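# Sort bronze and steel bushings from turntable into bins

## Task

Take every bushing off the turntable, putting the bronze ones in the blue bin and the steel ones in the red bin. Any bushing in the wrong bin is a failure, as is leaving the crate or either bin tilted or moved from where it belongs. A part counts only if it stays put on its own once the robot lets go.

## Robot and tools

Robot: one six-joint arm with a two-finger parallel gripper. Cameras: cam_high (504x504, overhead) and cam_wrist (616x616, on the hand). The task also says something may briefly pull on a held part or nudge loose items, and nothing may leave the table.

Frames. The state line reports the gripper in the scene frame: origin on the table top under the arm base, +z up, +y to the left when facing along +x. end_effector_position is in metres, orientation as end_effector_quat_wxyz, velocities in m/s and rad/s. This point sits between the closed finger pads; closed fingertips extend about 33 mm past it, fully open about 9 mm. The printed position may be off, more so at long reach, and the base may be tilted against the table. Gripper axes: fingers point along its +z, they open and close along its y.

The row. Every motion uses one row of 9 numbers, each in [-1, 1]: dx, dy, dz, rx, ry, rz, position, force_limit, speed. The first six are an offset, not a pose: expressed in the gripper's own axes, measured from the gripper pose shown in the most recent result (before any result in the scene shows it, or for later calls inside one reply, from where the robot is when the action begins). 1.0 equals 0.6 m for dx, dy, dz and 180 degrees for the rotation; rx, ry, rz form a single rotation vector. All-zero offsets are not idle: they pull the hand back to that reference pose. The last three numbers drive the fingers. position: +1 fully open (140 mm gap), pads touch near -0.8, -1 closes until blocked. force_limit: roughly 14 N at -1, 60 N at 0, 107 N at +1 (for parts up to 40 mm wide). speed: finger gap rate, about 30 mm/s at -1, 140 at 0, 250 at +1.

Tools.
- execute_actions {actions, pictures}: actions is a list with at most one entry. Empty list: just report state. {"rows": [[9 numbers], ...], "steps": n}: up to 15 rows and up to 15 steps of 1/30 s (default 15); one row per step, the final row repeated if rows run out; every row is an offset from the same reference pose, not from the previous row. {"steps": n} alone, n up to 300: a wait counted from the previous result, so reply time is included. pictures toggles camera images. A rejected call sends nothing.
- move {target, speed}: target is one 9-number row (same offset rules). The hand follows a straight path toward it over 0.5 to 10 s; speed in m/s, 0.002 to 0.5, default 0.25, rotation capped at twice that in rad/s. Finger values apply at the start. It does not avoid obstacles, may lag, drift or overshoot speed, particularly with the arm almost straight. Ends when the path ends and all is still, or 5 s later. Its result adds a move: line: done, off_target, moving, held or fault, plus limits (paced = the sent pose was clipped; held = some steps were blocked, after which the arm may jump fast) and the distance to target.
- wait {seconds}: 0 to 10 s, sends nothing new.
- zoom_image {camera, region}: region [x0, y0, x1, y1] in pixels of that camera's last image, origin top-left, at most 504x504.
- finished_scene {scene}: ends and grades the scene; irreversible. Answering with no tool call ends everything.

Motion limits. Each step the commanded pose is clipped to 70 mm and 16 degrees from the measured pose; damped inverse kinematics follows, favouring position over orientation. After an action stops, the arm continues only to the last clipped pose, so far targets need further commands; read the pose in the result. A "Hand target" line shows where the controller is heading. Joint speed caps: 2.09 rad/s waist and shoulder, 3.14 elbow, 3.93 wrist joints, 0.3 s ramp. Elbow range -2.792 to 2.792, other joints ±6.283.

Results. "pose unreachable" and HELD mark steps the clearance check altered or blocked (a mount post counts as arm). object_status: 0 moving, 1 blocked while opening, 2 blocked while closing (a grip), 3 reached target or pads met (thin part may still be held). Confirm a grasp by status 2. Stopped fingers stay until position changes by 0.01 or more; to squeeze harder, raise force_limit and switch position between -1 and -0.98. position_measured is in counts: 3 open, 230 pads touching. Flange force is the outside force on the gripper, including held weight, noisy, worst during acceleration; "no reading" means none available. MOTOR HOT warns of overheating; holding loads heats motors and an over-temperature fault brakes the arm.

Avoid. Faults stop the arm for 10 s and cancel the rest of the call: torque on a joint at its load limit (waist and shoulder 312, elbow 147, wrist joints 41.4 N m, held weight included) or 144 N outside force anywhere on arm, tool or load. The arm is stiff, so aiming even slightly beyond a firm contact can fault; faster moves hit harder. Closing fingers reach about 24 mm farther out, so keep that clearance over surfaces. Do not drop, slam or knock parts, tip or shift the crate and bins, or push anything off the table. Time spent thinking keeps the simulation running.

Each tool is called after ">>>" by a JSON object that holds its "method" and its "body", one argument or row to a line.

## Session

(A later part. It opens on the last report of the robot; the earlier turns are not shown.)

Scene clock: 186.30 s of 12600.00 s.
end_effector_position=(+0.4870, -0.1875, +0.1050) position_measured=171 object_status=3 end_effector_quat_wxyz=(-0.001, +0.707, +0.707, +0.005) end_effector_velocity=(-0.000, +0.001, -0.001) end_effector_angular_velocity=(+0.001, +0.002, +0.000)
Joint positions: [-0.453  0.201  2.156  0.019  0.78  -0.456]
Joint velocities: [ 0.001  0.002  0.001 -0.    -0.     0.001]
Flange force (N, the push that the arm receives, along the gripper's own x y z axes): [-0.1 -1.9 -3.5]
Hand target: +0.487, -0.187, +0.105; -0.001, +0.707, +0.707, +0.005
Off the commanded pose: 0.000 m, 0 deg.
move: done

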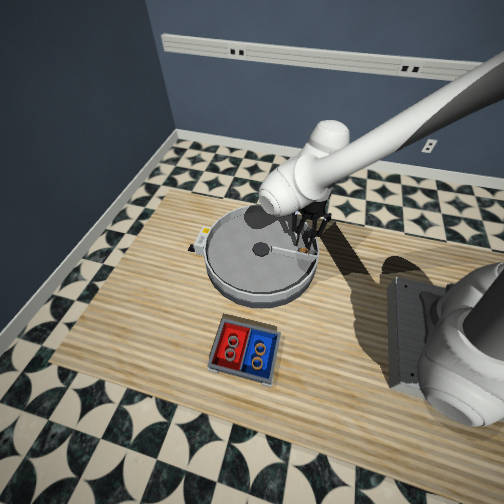

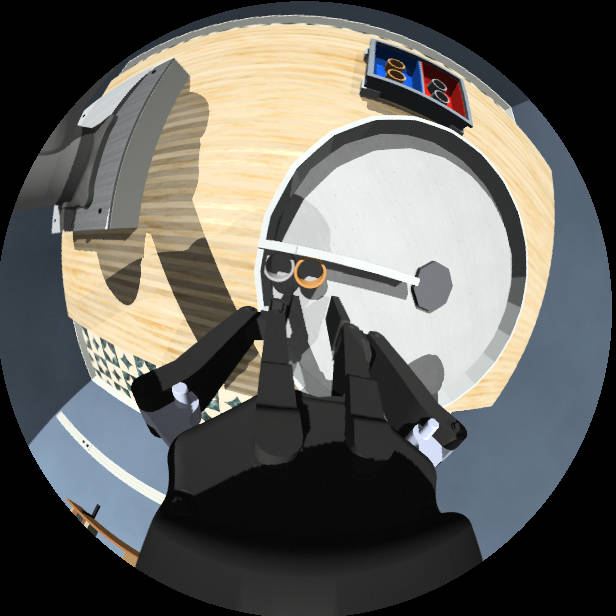

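>>> {"method": "move", "body": {
  "target": [0.0145,-0.0005,0,0,0,0,-0.33,-0.2,0],
  "speed": 0.03
}}

>>> {"method": "move", "body": {
  "target": [0.004,0.018,0,0,0,0,-0.33,-0.2,0],
  "speed": 0.02
}}

>>> {"method": "zoom_image", "body": {
  "camera": "cam_wrist",
  "region": [200,200,380,380]
}}

Scene clock: 188.13 s of 12600.00 s.
end_effector_position=(+0.4868, -0.1789, +0.1051) position_measured=171 object_status=3 end_effector_quat_wxyz=(-0.001, +0.707, +0.707, +0.005) end_effector_velocity=(-0.001, +0.002, -0.000) end_effector_angular_velocity=(+0.001, +0.003, -0.001)
Joint positions: [-0.438  0.197  2.162  0.019  0.779 -0.442]
Joint velocities: [ 0.003 -0.001  0.002 -0.     0.002  0.004]
Flange force (N, the push that the arm receives, along the gripper's own x y z axes): [-7.3 0.6 -2.0]
Hand target: +0.487, -0.179, +0.105; -0.001, +0.707, +0.707, +0.005
Off the commanded pose: 0.000 m, 0 deg.
move: done

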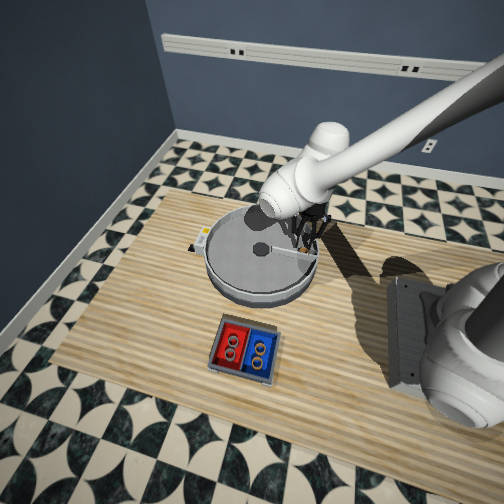

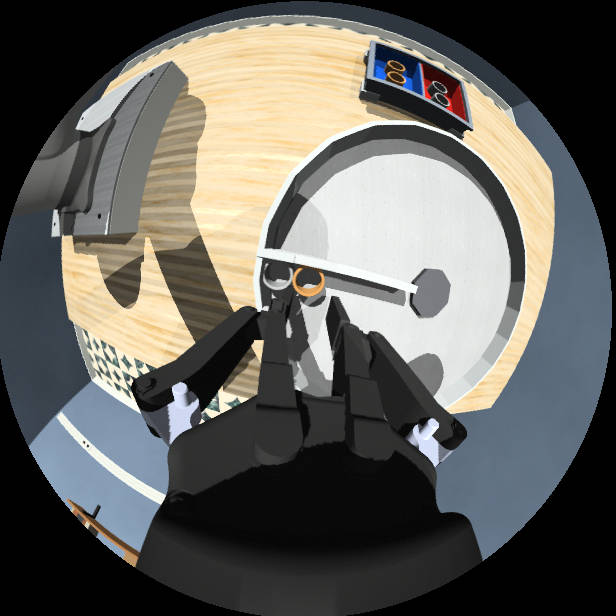

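Scene clock: 188.93 s of 12600.00 s.
end_effector_position=(+0.4975, -0.1765, +0.1052) position_measured=171 object_status=3 end_effector_quat_wxyz=(-0.001, +0.707, +0.707, +0.005) end_effector_velocity=(+0.001, +0.000, +0.000) end_effector_angular_velocity=(-0.000, +0.000, +0.000)
Joint positions: [-0.426  0.209  2.145  0.019  0.783 -0.429]
Joint velocities: [ 0.002  0.002 -0.002 -0.001  0.001  0.002]
Flange force (N, the push that the arm receives, along the gripper's own x y z axes): [-0.8 -7.2 -7.6]
Hand target: +0.498, -0.177, +0.105; -0.001, +0.707, +0.707, +0.005
Off the commanded pose: 0.000 m, 0 deg.
move: done

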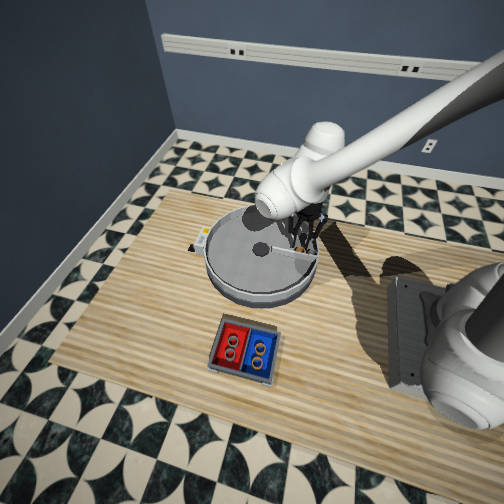

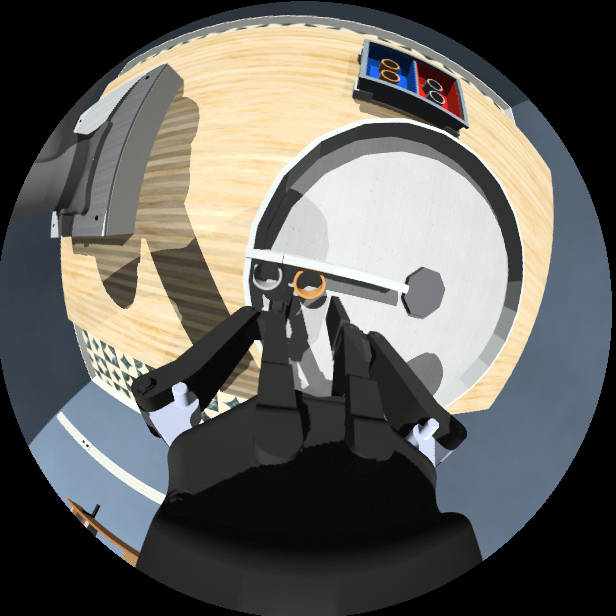

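Region (200, 200, 380, 380) of cam_wrist's 616x616 image, scaled by 2.800, with more detail than that image has.

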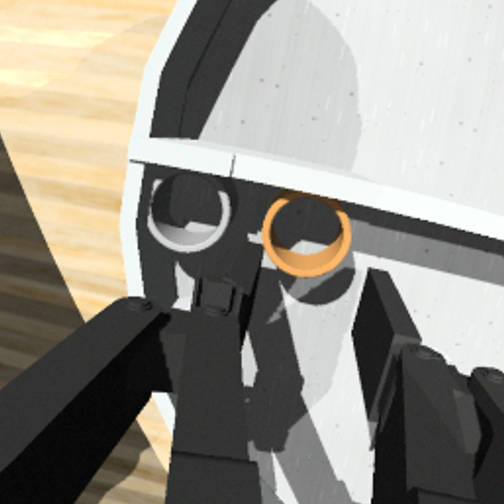

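Same as before.

>>> {"method": "move", "body": {
  "target": [0.032,-0.0035,0,0,0,0,-0.33,-0.2,0],
  "speed": 0.03
}}

>>> {"method": "execute_actions", "body": {
  "actions": [
    {"rows":[[0,0,0,0,0,0,-1,-0.2,-0.6]],"steps":12}
  ]
}}

>>> {"method": "zoom_image", "body": {
  "camera": "cam_wrist",
  "region": [240,210,380,350]
}}

Scene clock: 191.00 s of 12600.00 s.
end_effector_position=(+0.4954, -0.1574, +0.1054) position_measured=171 object_status=3 end_effector_quat_wxyz=(-0.001, +0.707, +0.707, +0.005) end_effector_velocity=(+0.000, +0.001, +0.000) end_effector_angular_velocity=(-0.000, -0.001, -0.001)
Joint positions: [-0.393  0.198  2.16   0.019  0.779 -0.397]
Joint velocities: [ 0.003 -0.001  0.001  0.    -0.001  0.003]
Flange force (N, the push that the arm receives, along the gripper's own x y z axes): [-0.3 -2.0 -5.6]
Hand target: +0.495, -0.157, +0.105; -0.001, +0.707, +0.707, +0.005
Off the commanded pose: 0.000 m, 0 deg.
move: done

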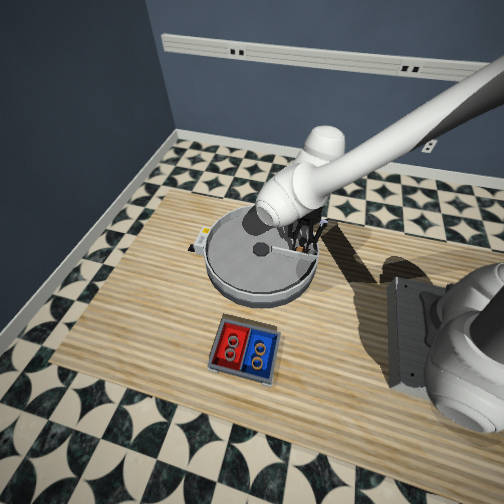

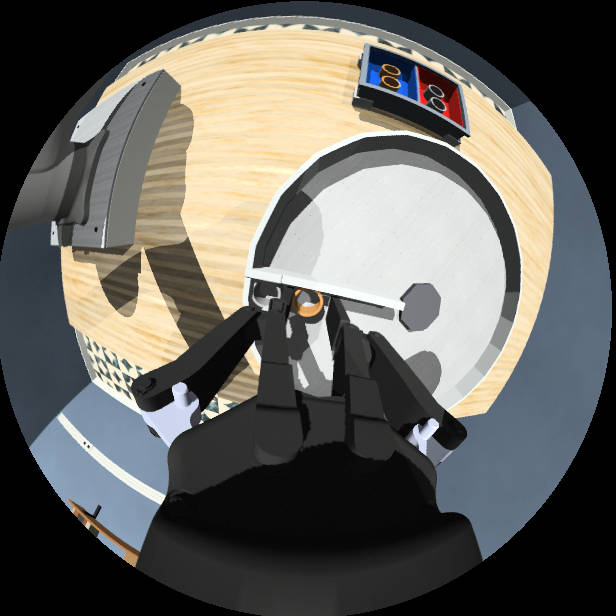

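Scene clock: 191.40 s of 12600.00 s.
end_effector_position=(+0.4954, -0.1574, +0.1054) position_measured=187 object_status=0 end_effector_quat_wxyz=(-0.001, +0.707, +0.707, +0.005) end_effector_velocity=(-0.001, +0.000, -0.001) end_effector_angular_velocity=(+0.000, +0.001, -0.000)
Joint positions: [-0.393  0.198  2.16   0.019  0.779 -0.397]
Joint velocities: [-0.     0.     0.002 -0.    -0.001 -0.   ]
Flange force (N, the push that the arm receives, along the gripper's own x y z axes): [0.2 -0.6 -15.6]
Hand target: +0.495, -0.157, +0.105; -0.001, +0.707, +0.707, +0.005
Off the commanded pose: 0.000 m, 0 deg.
Steps of this call (steps 1 to 12: all 12 steps of this action). Readings (end_effector_position | what the end effector reports):
1: (+0.4954, -0.1574, +0.1054) | position_measured=171 object_status=0
2: (+0.4954, -0.1574, +0.1054) | position_measured=174 object_status=0
4: (+0.4954, -0.1574, +0.1054) | position_measured=182 object_status=0
8: (+0.4954, -0.1574, +0.1054) | position_measured=187 object_status=0
12: the state above

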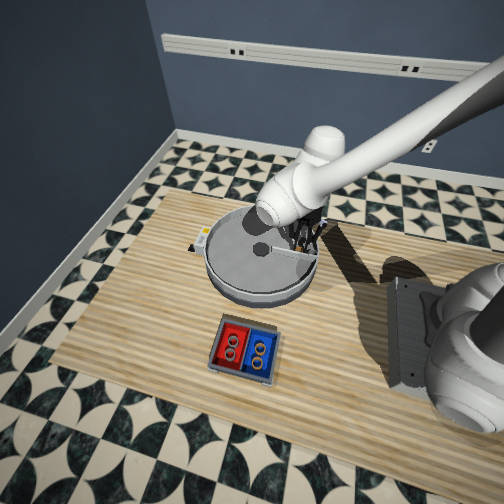

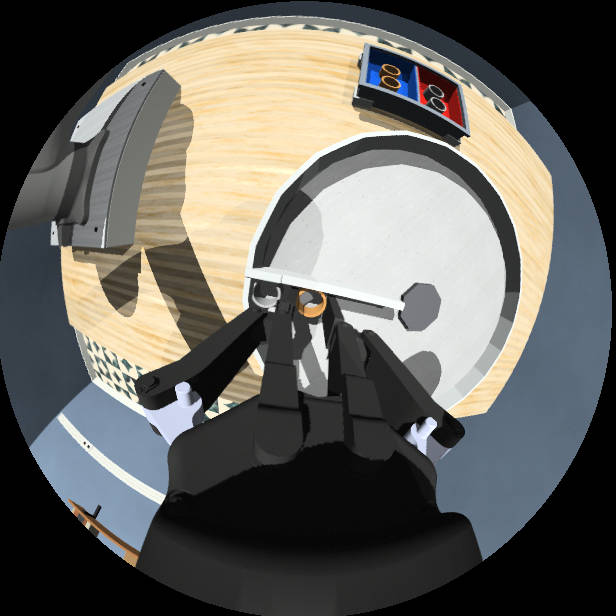

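Region (240, 210, 380, 350) of cam_wrist's 616x616 image, scaled by 3.600, with more detail than that image has.

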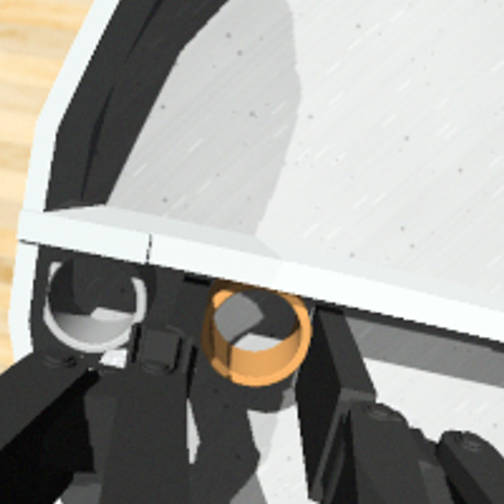

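>>> {"method": "move", "body": {
  "target": [-0.005,0,-0.075,0,0,0,-1,-0.2,-0.6],
  "speed": 0.2
}}

>>> {"method": "move", "body": {
  "target": [0.565,0.087,0,0,0,-0.014,-1,-0.2,-0.6],
  "speed": 0.35
}}

>>> {"method": "move", "body": {
  "target": [0,0,0.1,0,0,0,-1,-0.2,-0.6],
  "speed": 0.12
}}

>>> {"method": "zoom_image", "body": {
  "camera": "cam_wrist",
  "region": [220,210,400,390]
}}

Scene clock: 194.33 s of 12600.00 s.
end_effector_position=(+0.4952, -0.1608, +0.1503) position_measured=187 object_status=2 end_effector_quat_wxyz=(-0.001, +0.707, +0.707, +0.005) end_effector_velocity=(-0.001, -0.000, +0.001) end_effector_angular_velocity=(-0.000, +0.001, +0.000)
Joint positions: [-0.4    0.141  2.122  0.018  0.874 -0.401]
Joint velocities: [-0.    -0.002 -0.001 -0.001  0.003  0.   ]
Flange force (N, the push that the arm receives, along the gripper's own x y z axes): [-3.0 0.6 -1.5]
Hand target: +0.495, -0.161, +0.150; -0.001, +0.707, +0.707, +0.005
Off the commanded pose: 0.000 m, 0 deg.
move: done

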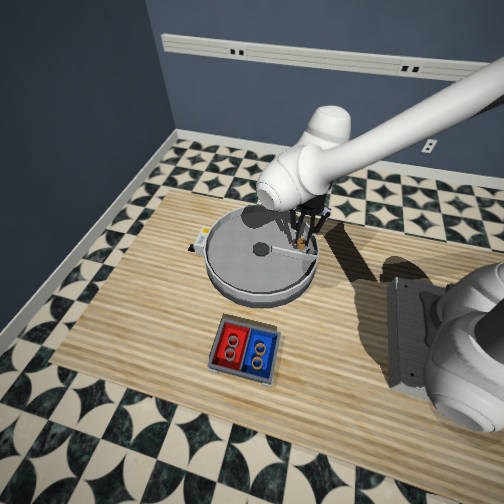

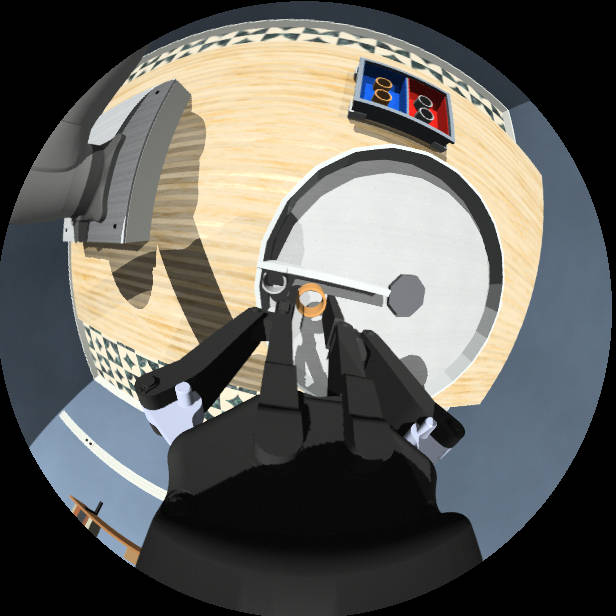

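Scene clock: 195.90 s of 12600.00 s.
end_effector_position=(+0.5480, +0.1788, +0.1538) position_measured=187 object_status=2 end_effector_quat_wxyz=(-0.001, +0.691, +0.722, +0.006) end_effector_velocity=(+0.000, +0.001, -0.000) end_effector_angular_velocity=(-0.001, +0.000, -0.001)
Joint positions: [0.24  0.211 2.023 0.012 0.894 0.199]
Joint velocities: [ 0.003  0.002 -0.002 -0.002  0.     0.004]
Flange force (N, the push that the arm receives, along the gripper's own x y z axes): [-9.5 -1.7 -2.7]
Hand target: +0.548, +0.179, +0.154; -0.001, +0.691, +0.722, +0.006
Off the commanded pose: 0.001 m, 0 deg.
move: done

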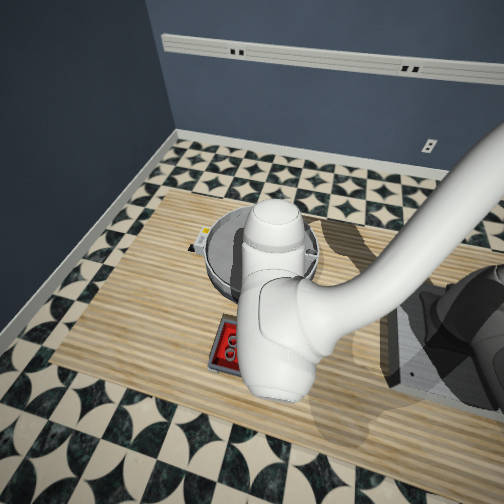

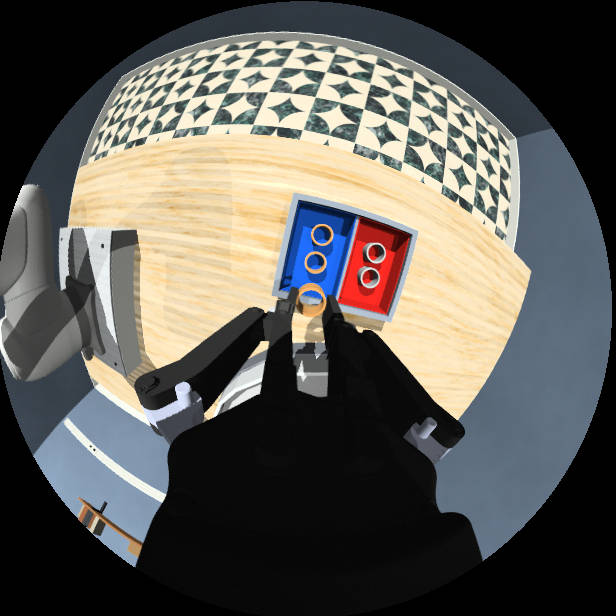

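Scene clock: 196.83 s of 12600.00 s.
end_effector_position=(+0.5483, +0.1795, +0.0940) position_measured=187 object_status=2 end_effector_quat_wxyz=(-0.001, +0.691, +0.722, +0.006) end_effector_velocity=(+0.000, -0.000, -0.002) end_effector_angular_velocity=(+0.000, -0.000, -0.001)
Joint positions: [0.241 0.284 2.067 0.013 0.777 0.198]
Joint velocities: [-0.001  0.002  0.001  0.    -0.004 -0.   ]
Flange force (N, the push that the arm receives, along the gripper's own x y z axes): [2.8 0.7 -9.7]
Hand target: +0.548, +0.179, +0.094; -0.001, +0.691, +0.722, +0.006
Off the commanded pose: 0.000 m, 0 deg.
move: done

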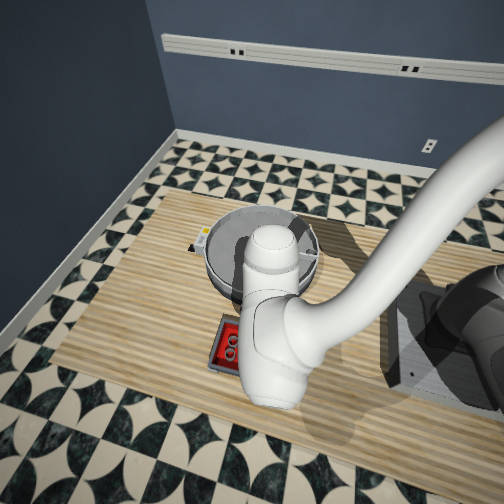

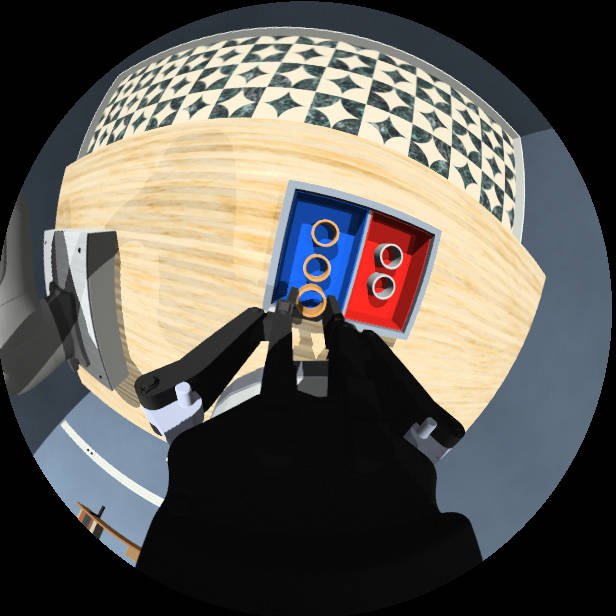

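Region (220, 210, 400, 390) of cam_wrist's 616x616 image, scaled by 2.800, with more detail than that image has.

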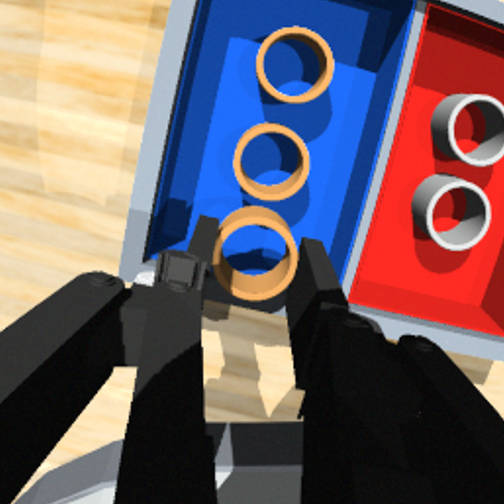

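>>> {"method": "move", "body": {
  "target": [0.0015,0.002,0.02,0,0,0,-1,-0.2,-0.6],
  "speed": 0.025
}}

>>> {"method": "zoom_image", "body": {
  "camera": "cam_wrist",
  "region": [220,210,400,390]
}}

Scene clock: 199.43 s of 12600.00 s.
end_effector_position=(+0.5495, +0.1806, +0.0821) position_measured=187 object_status=2 end_effector_quat_wxyz=(-0.001, +0.691, +0.722, +0.006) end_effector_velocity=(-0.001, -0.000, -0.002) end_effector_angular_velocity=(-0.000, +0.002, -0.001)
Joint positions: [0.242 0.302 2.072 0.014 0.755 0.199]
Joint velocities: [-0.     0.002  0.001  0.001 -0.002  0.   ]
Flange force (N, the push that the arm receives, along the gripper's own x y z axes): [13.1 -4.6 -18.3]
Hand target: +0.550, +0.181, +0.082; -0.001, +0.691, +0.722, +0.006
Off the commanded pose: 0.000 m, 0 deg.
move: done

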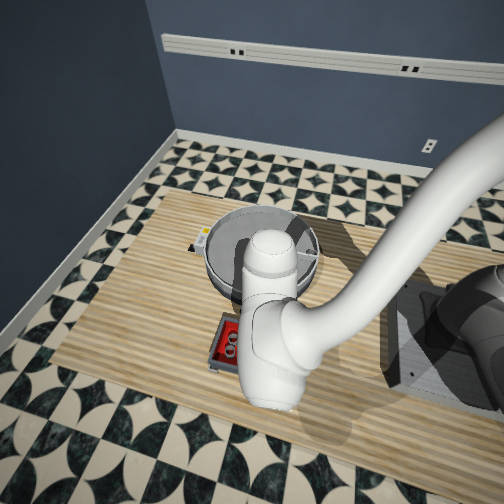

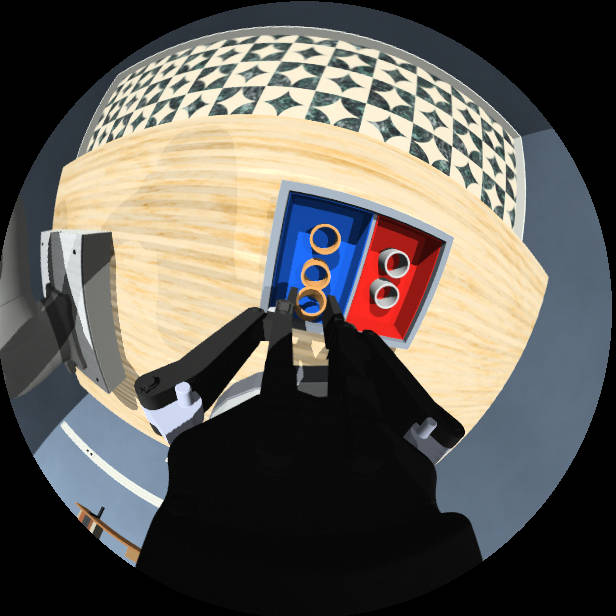

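Region (220, 210, 400, 390) of cam_wrist's 616x616 image, scaled by 2.800, with more detail than that image has.

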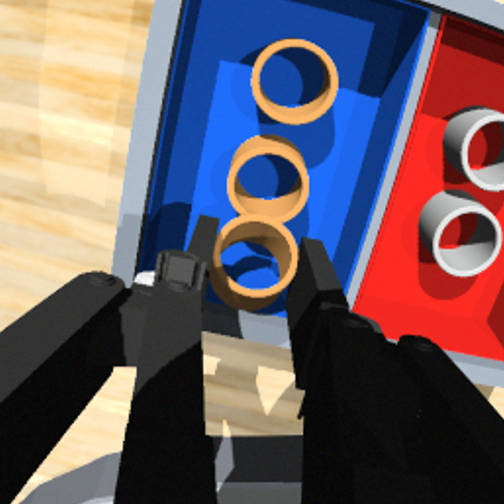

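>>> {"method": "move", "body": {
  "target": [0,0,-0.035,0,0,0,-1,-0.2,-0.6],
  "speed": 0.025
}}

>>> {"method": "zoom_image", "body": {
  "camera": "cam_wrist",
  "region": [220,170,440,390]
}}

Scene clock: 201.17 s of 12600.00 s.
end_effector_position=(+0.5494, +0.1803, +0.1030) position_measured=187 object_status=2 end_effector_quat_wxyz=(-0.001, +0.691, +0.722, +0.006) end_effector_velocity=(-0.001, -0.000, +0.001) end_effector_angular_velocity=(-0.000, +0.001, +0.000)
Joint positions: [0.242 0.274 2.058 0.013 0.796 0.199]
Joint velocities: [ 0.    -0.002  0.001  0.     0.003 -0.   ]
Flange force (N, the push that the arm receives, along the gripper's own x y z axes): [-9.2 -1.5 -6.4]
Hand target: +0.549, +0.180, +0.103; -0.001, +0.691, +0.722, +0.006
Off the commanded pose: 0.000 m, 0 deg.
move: done

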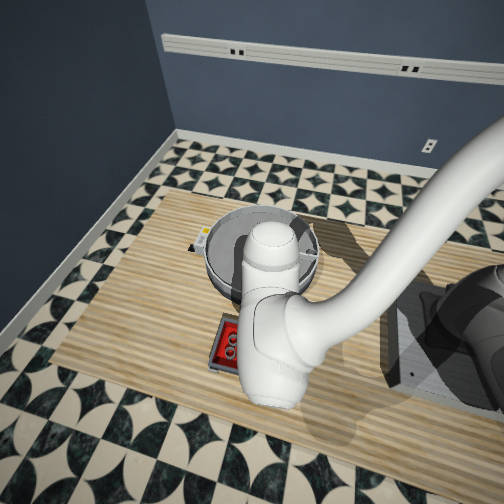

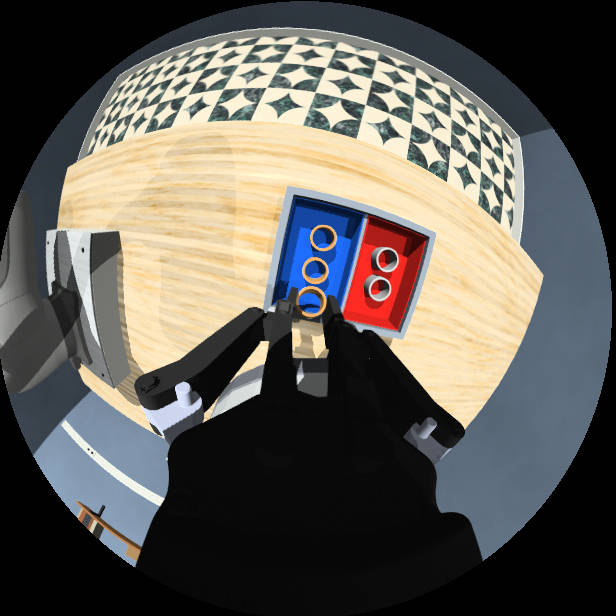

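Region (220, 170, 440, 390) of cam_wrist's 616x616 image, scaled by 2.291, with more detail than that image has.

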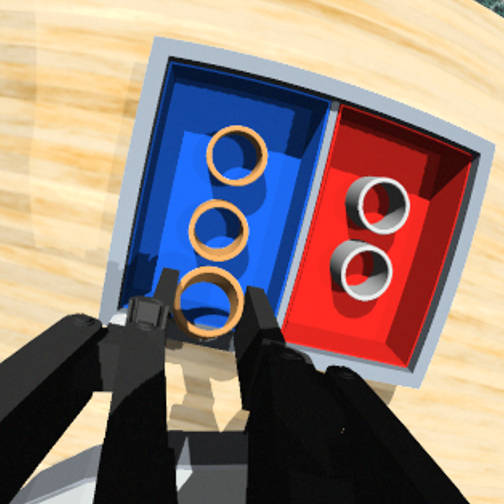

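>>> {"method": "move", "body": {
  "target": [0,-0.175,-0.01,0,0,0.014,-1,-0.2,-0.6],
  "speed": 0.15
}}

>>> {"method": "move", "body": {
  "target": [0,0,0.077,0,0,0,-1,-0.2,-0.6],
  "speed": 0.08
}}

>>> {"method": "zoom_image", "body": {
  "camera": "cam_wrist",
  "region": [240,210,380,350]
}}

Scene clock: 210.20 s of 12600.00 s.
end_effector_position=(+0.4446, +0.1759, +0.1085) position_measured=187 object_status=2 end_effector_quat_wxyz=(-0.001, +0.707, +0.707, +0.006) end_effector_velocity=(-0.002, +0.000, +0.000) end_effector_angular_velocity=(-0.000, +0.000, +0.000)
Joint positions: [0.288 0.13  2.235 0.013 0.763 0.289]
Joint velocities: [ 0.002 -0.003  0.003 -0.001  0.001  0.002]
Flange force (N, the push that the arm receives, along the gripper's own x y z axes): [0.2 0.6 -0.2]
Hand target: +0.444, +0.176, +0.109; -0.001, +0.707, +0.707, +0.006
Off the commanded pose: 0.000 m, 0 deg.
move: done

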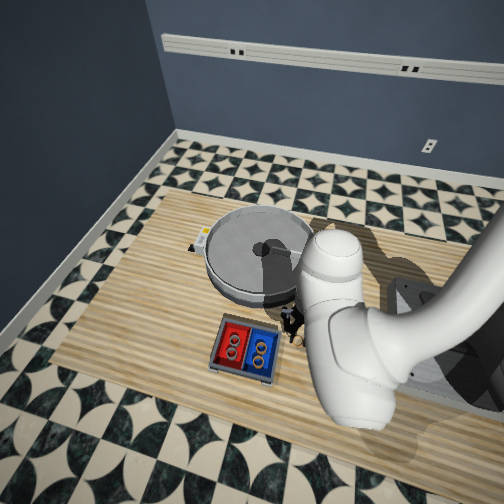

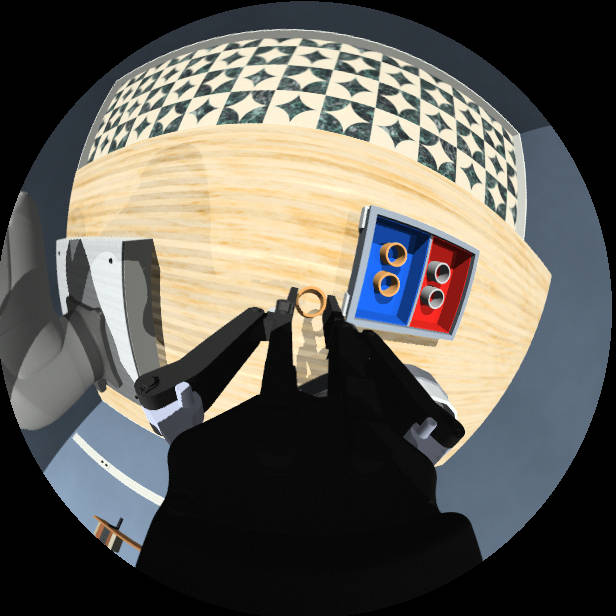

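Scene clock: 211.17 s of 12600.00 s.
end_effector_position=(+0.4448, +0.1764, +0.0623) position_measured=187 object_status=2 end_effector_quat_wxyz=(-0.001, +0.707, +0.707, +0.006) end_effector_velocity=(-0.001, +0.000, -0.002) end_effector_angular_velocity=(-0.000, +0.001, +0.001)
Joint positions: [0.289 0.202 2.267 0.014 0.658 0.288]
Joint velocities: [ 0.     0.002  0.001  0.    -0.002 -0.   ]
Flange force (N, the push that the arm receives, along the gripper's own x y z axes): [-1.2 0.7 -1.8]
Hand target: +0.445, +0.176, +0.062; -0.001, +0.707, +0.707, +0.006
Off the commanded pose: 0.000 m, 0 deg.
move: done

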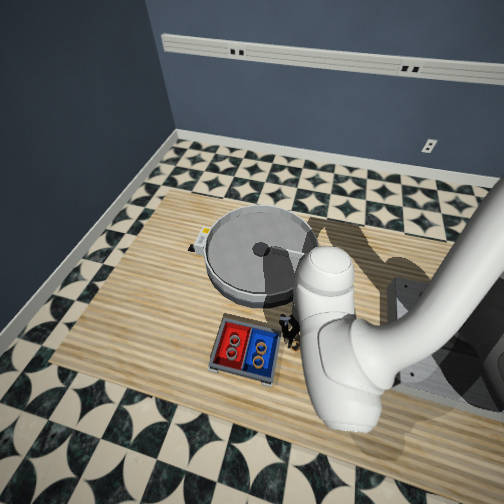

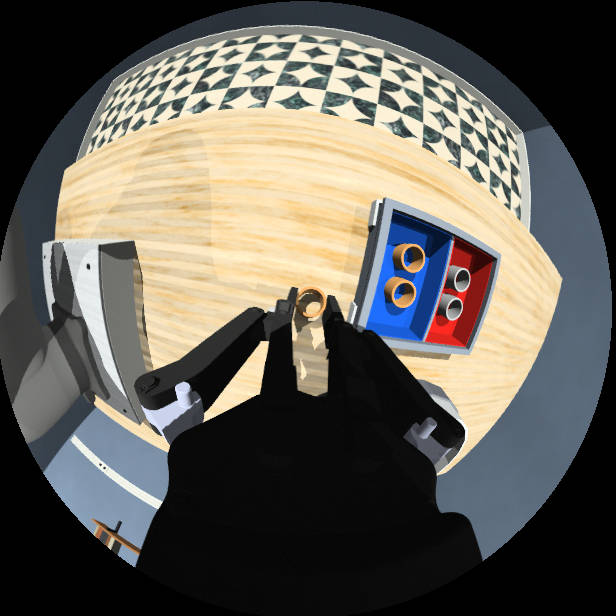

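Region (240, 210, 380, 350) of cam_wrist's 616x616 image, scaled by 3.600, with more detail than that image has.

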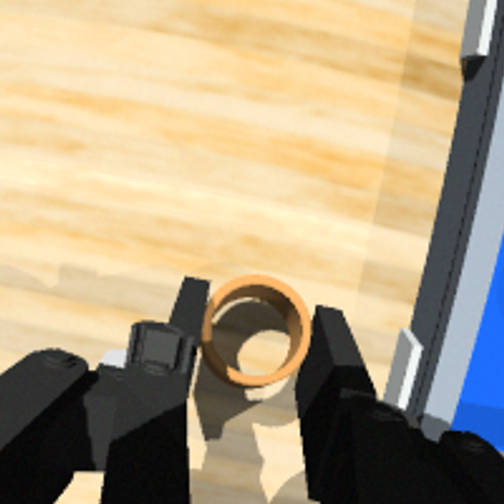

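>>> {"method": "execute_actions", "body": {
  "actions": []
}}

Scene clock: 216.73 s of 12600.00 s.
end_effector_position=(+0.4448, +0.1764, +0.0622) position_measured=187 object_status=2 end_effector_quat_wxyz=(-0.001, +0.707, +0.707, +0.006) end_effector_velocity=(-0.001, +0.000, -0.000) end_effector_angular_velocity=(-0.000, +0.003, +0.001)
Joint positions: [0.289 0.203 2.267 0.014 0.658 0.288]
Joint velocities: [ 0.    -0.     0.     0.001  0.002 -0.001]
Flange force (N, the push that the arm receives, along the gripper's own x y z axes): [-6.5 3.4 -0.9]
Hand target: +0.445, +0.176, +0.062; -0.001, +0.707, +0.707, +0.006
Off the commanded pose: 0.000 m, 0 deg.
Steps of this call (steps 1 to 167: nothing new was sent). Readings (end_effector_position | what the end effector reports):
1: (+0.4449, +0.1764, +0.0623) | position_measured=187 object_status=2
2: (+0.4449, +0.1764, +0.0623) | position_measured=187 object_status=2
4: (+0.4449, +0.1764, +0.0622) | position_measured=187 object_status=2
8: (+0.4448, +0.1764, +0.0622) | position_measured=187 object_status=2
167: the state above

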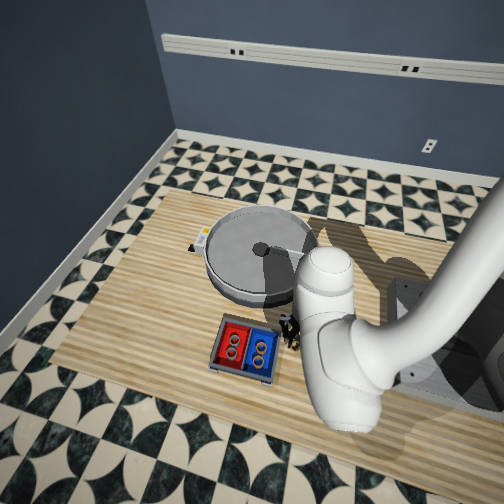

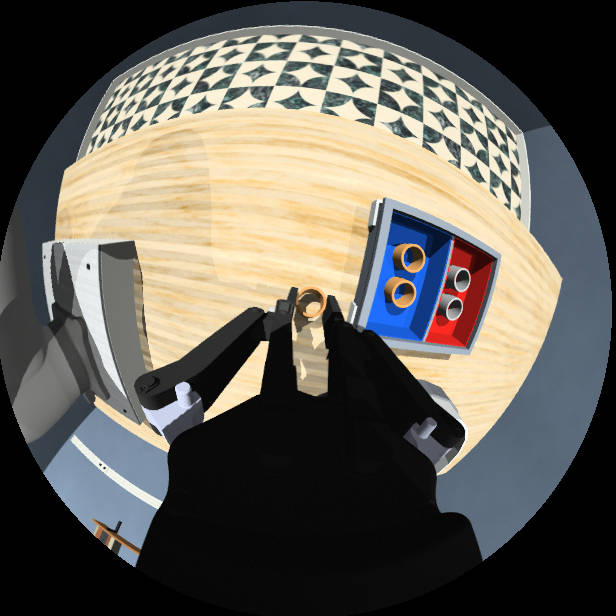

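>>> {"method": "move", "body": {
  "target": [0,0,0.007,0,0,0,-1,-0.2,-0.6],
  "speed": 0.012
}}

>>> {"method": "zoom_image", "body": {
  "camera": "cam_wrist",
  "region": [240,240,380,380]
}}

Scene clock: 218.60 s of 12600.00 s.
end_effector_position=(+0.4449, +0.1764, +0.0581) position_measured=187 object_status=2 end_effector_quat_wxyz=(-0.001, +0.707, +0.707, +0.006) end_effector_velocity=(-0.000, -0.000, -0.001) end_effector_angular_velocity=(+0.000, +0.000, +0.001)
Joint positions: [0.289 0.21  2.27  0.015 0.648 0.287]
Joint velocities: [-0.     0.001  0.001  0.    -0.002 -0.001]
Flange force (N, the push that the arm receives, along the gripper's own x y z axes): [-6.3 2.0 -0.8]
Hand target: +0.445, +0.176, +0.058; -0.001, +0.707, +0.707, +0.006
Off the commanded pose: 0.000 m, 0 deg.
move: done

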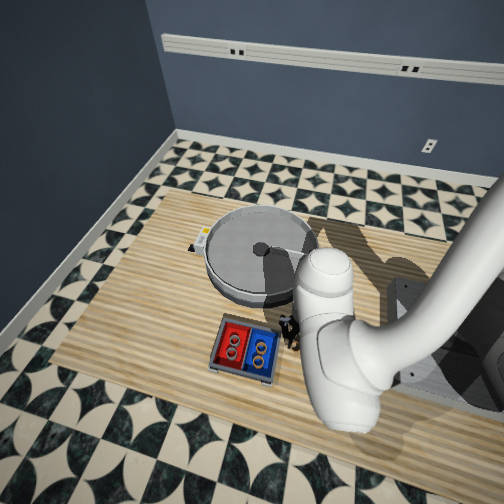

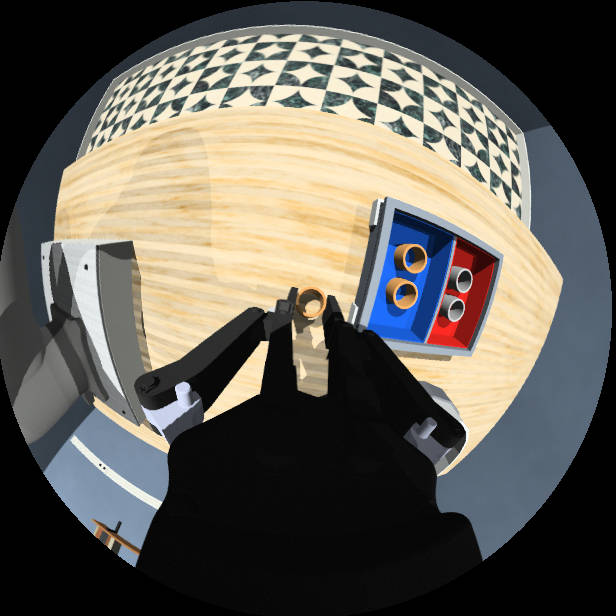

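Region (240, 240, 380, 380) of cam_wrist's 616x616 image, scaled by 3.600, with more detail than that image has.

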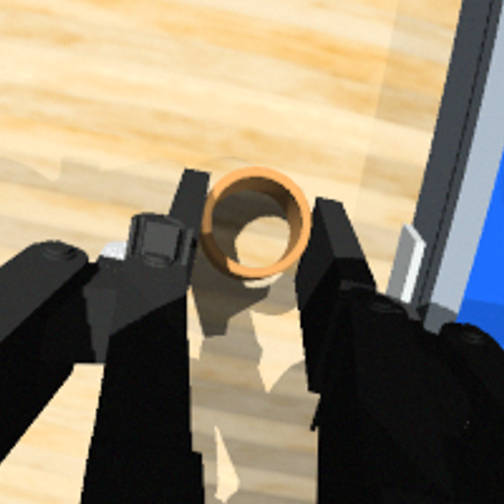

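>>> {"method": "move", "body": {
  "target": [0,0,0.005,0,0,0,-1,-0.2,-0.6],
  "speed": 0.01
}}

Scene clock: 219.90 s of 12600.00 s.
end_effector_position=(+0.4449, +0.1765, +0.0552) position_measured=187 object_status=2 end_effector_quat_wxyz=(-0.001, +0.707, +0.707, +0.006) end_effector_velocity=(-0.002, -0.000, -0.001) end_effector_angular_velocity=(-0.001, +0.003, -0.000)
Joint positions: [0.289 0.214 2.272 0.015 0.642 0.287]
Joint velocities: [ 0.     0.002  0.002 -0.    -0.001  0.001]
Flange force (N, the push that the arm receives, along the gripper's own x y z axes): [-4.6 0.2 -39.1]
Hand target: +0.445, +0.176, +0.055; -0.001, +0.707, +0.707, +0.006
Off the commanded pose: 0.000 m, 0 deg.
move: done

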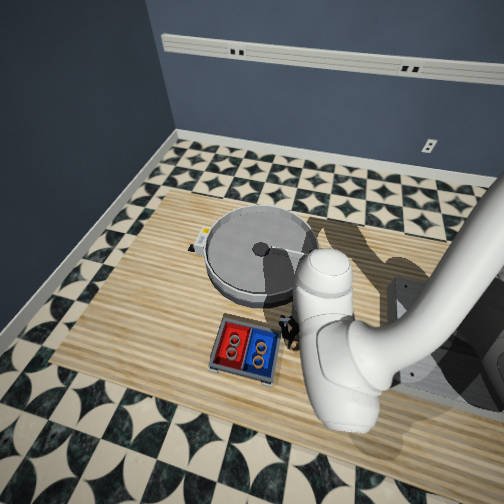

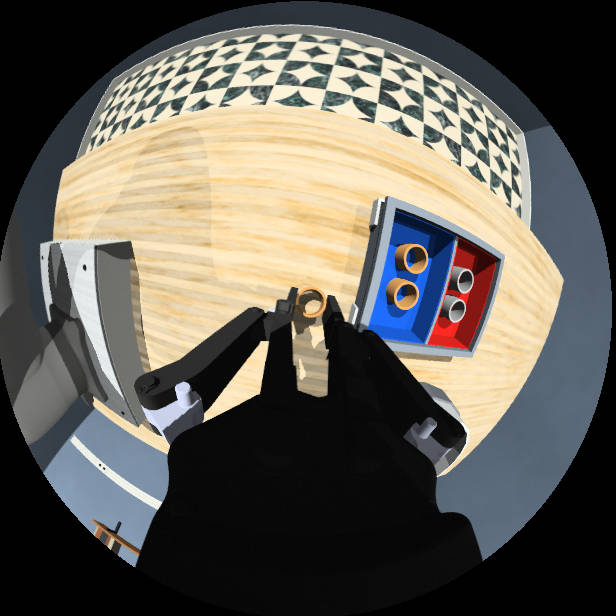

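>>> {"method": "execute_actions", "body": {
  "actions": [
    {"rows":[[0,0,-0.002,0,0,0,-1,-0.2,-0.6],[0,0,-0.002,0,0,0,-1,-0.2,-0.6],[0,0,-0.002,0,0,0,-1,-0.2,-0.6],[0,0,-0.002,0,0,0,-0.33,-0.2,-0.6]],"steps":15}
  ],
  "pictures": false
}}

>>> {"method": "move", "body": {
  "target": [0,0,-0.1,0,0,0,-0.33,-0.2,-0.6],
  "speed": 0.15
}}

>>> {"method": "move", "body": {
  "target": [0.0,0.17,-0.02,0,0,0,-0.33,-0.2,-0.6],
  "speed": 0.25
}}

>>> {"method": "zoom_image", "body": {
  "camera": "cam_wrist",
  "region": [210,170,430,390]
}}

Scene clock: 221.77 s of 12600.00 s.
end_effector_position=(+0.4449, +0.1765, +0.0563) position_measured=171 object_status=0 end_effector_quat_wxyz=(-0.001, +0.707, +0.707, +0.006) end_effector_velocity=(-0.002, -0.001, -0.001) end_effector_angular_velocity=(-0.001, +0.003, -0.000)
Joint positions: [0.289 0.213 2.271 0.015 0.644 0.287]
Joint velocities: [-0.001 -0.     0.002 -0.     0.001 -0.   ]
Flange force (N, the push that the arm receives, along the gripper's own x y z axes): [-6.0 2.8 -1.1]
Hand target: +0.445, +0.176, +0.056; -0.001, +0.707, +0.707, +0.006
Off the commanded pose: 0.000 m, 0 deg.
Steps of this call (steps 1 to 41: nothing new was sent; steps 42 to 56: all 15 steps of this action). Readings (end_effector_position | what the end effector reports):
42: (+0.4449, +0.1765, +0.0551) | position_measured=187 object_status=2
43: (+0.4448, +0.1764, +0.0552) | position_measured=187 object_status=2
45: (+0.4445, +0.1764, +0.0556) | position_measured=187 object_status=0
49: (+0.4447, +0.1764, +0.0561) | position_measured=173 object_status=0
56: the state above

Scene clock: 222.87 s of 12600.00 s.
end_effector_position=(+0.4446, +0.1758, +0.1163) position_measured=171 object_status=3 end_effector_quat_wxyz=(-0.001, +0.707, +0.707, +0.006) end_effector_velocity=(+0.001, +0.000, +0.002) end_effector_angular_velocity=(+0.000, -0.001, +0.000)
Joint positions: [0.288 0.118 2.229 0.012 0.78  0.289]
Joint velocities: [ 0.    -0.002 -0.003 -0.     0.004  0.   ]
Flange force (N, the push that the arm receives, along the gripper's own x y z axes): [-9.4 -1.3 -4.0]
Hand target: +0.445, +0.176, +0.116; -0.001, +0.707, +0.707, +0.006
Off the commanded pose: 0.000 m, 0 deg.
move: done

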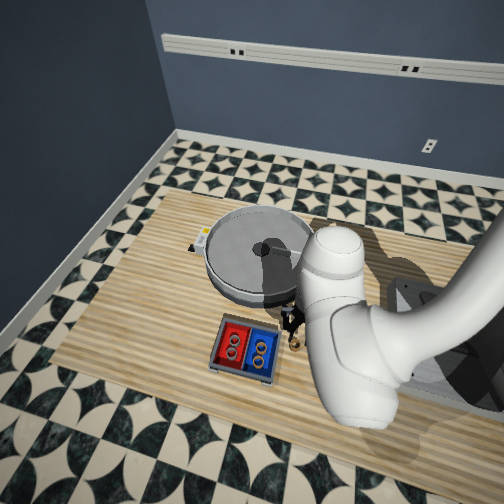

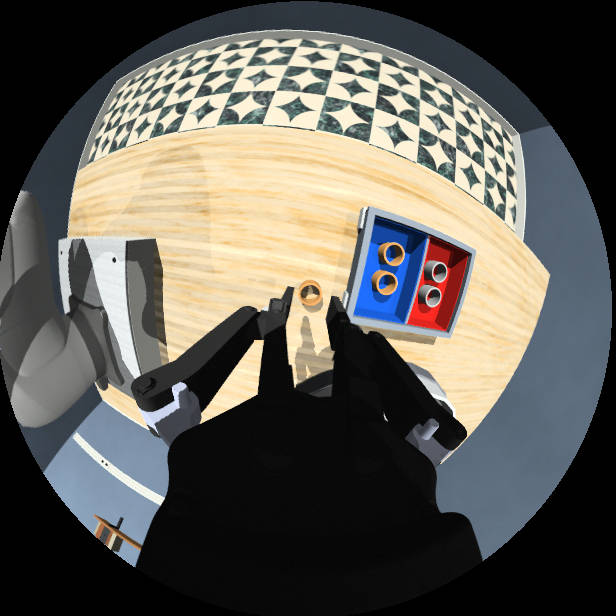

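Scene clock: 223.80 s of 12600.00 s.
end_effector_position=(+0.5464, +0.1755, +0.1287) position_measured=171 object_status=3 end_effector_quat_wxyz=(-0.001, +0.707, +0.707, +0.006) end_effector_velocity=(+0.004, +0.000, +0.001) end_effector_angular_velocity=(+0.000, -0.004, +0.001)
Joint positions: [0.235 0.237 2.048 0.012 0.844 0.237]
Joint velocities: [-0.001  0.002 -0.005 -0.001 -0.001 -0.001]
Flange force (N, the push that the arm receives, along the gripper's own x y z axes): [-7.6 -7.5 -10.0]
Hand target: +0.547, +0.175, +0.129; -0.001, +0.707, +0.707, +0.006
Off the commanded pose: 0.000 m, 0 deg.
move: done

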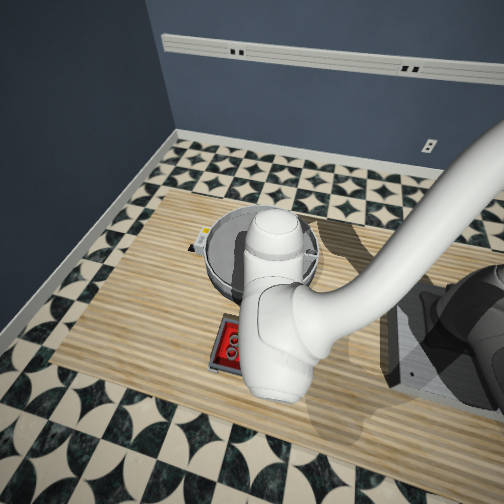

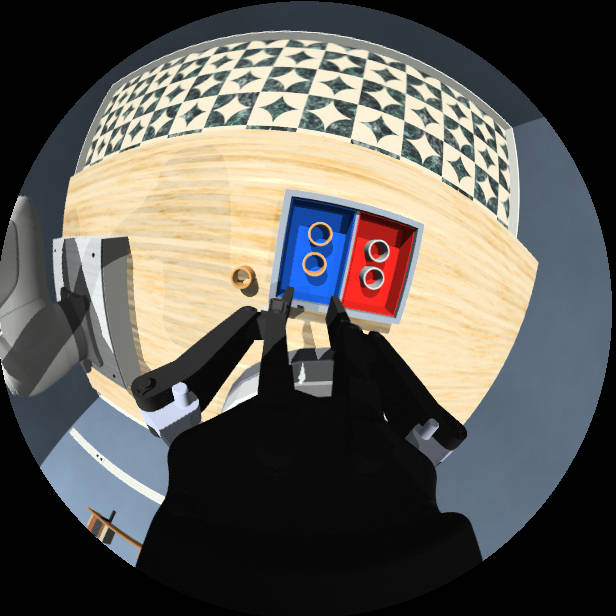

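Region (210, 170, 430, 390) of cam_wrist's 616x616 image, scaled by 2.291, with more detail than that image has.

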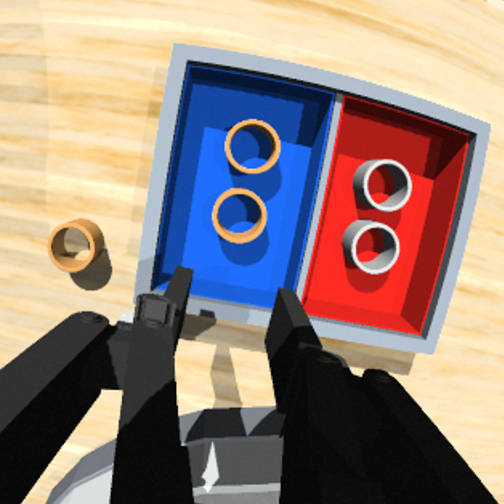

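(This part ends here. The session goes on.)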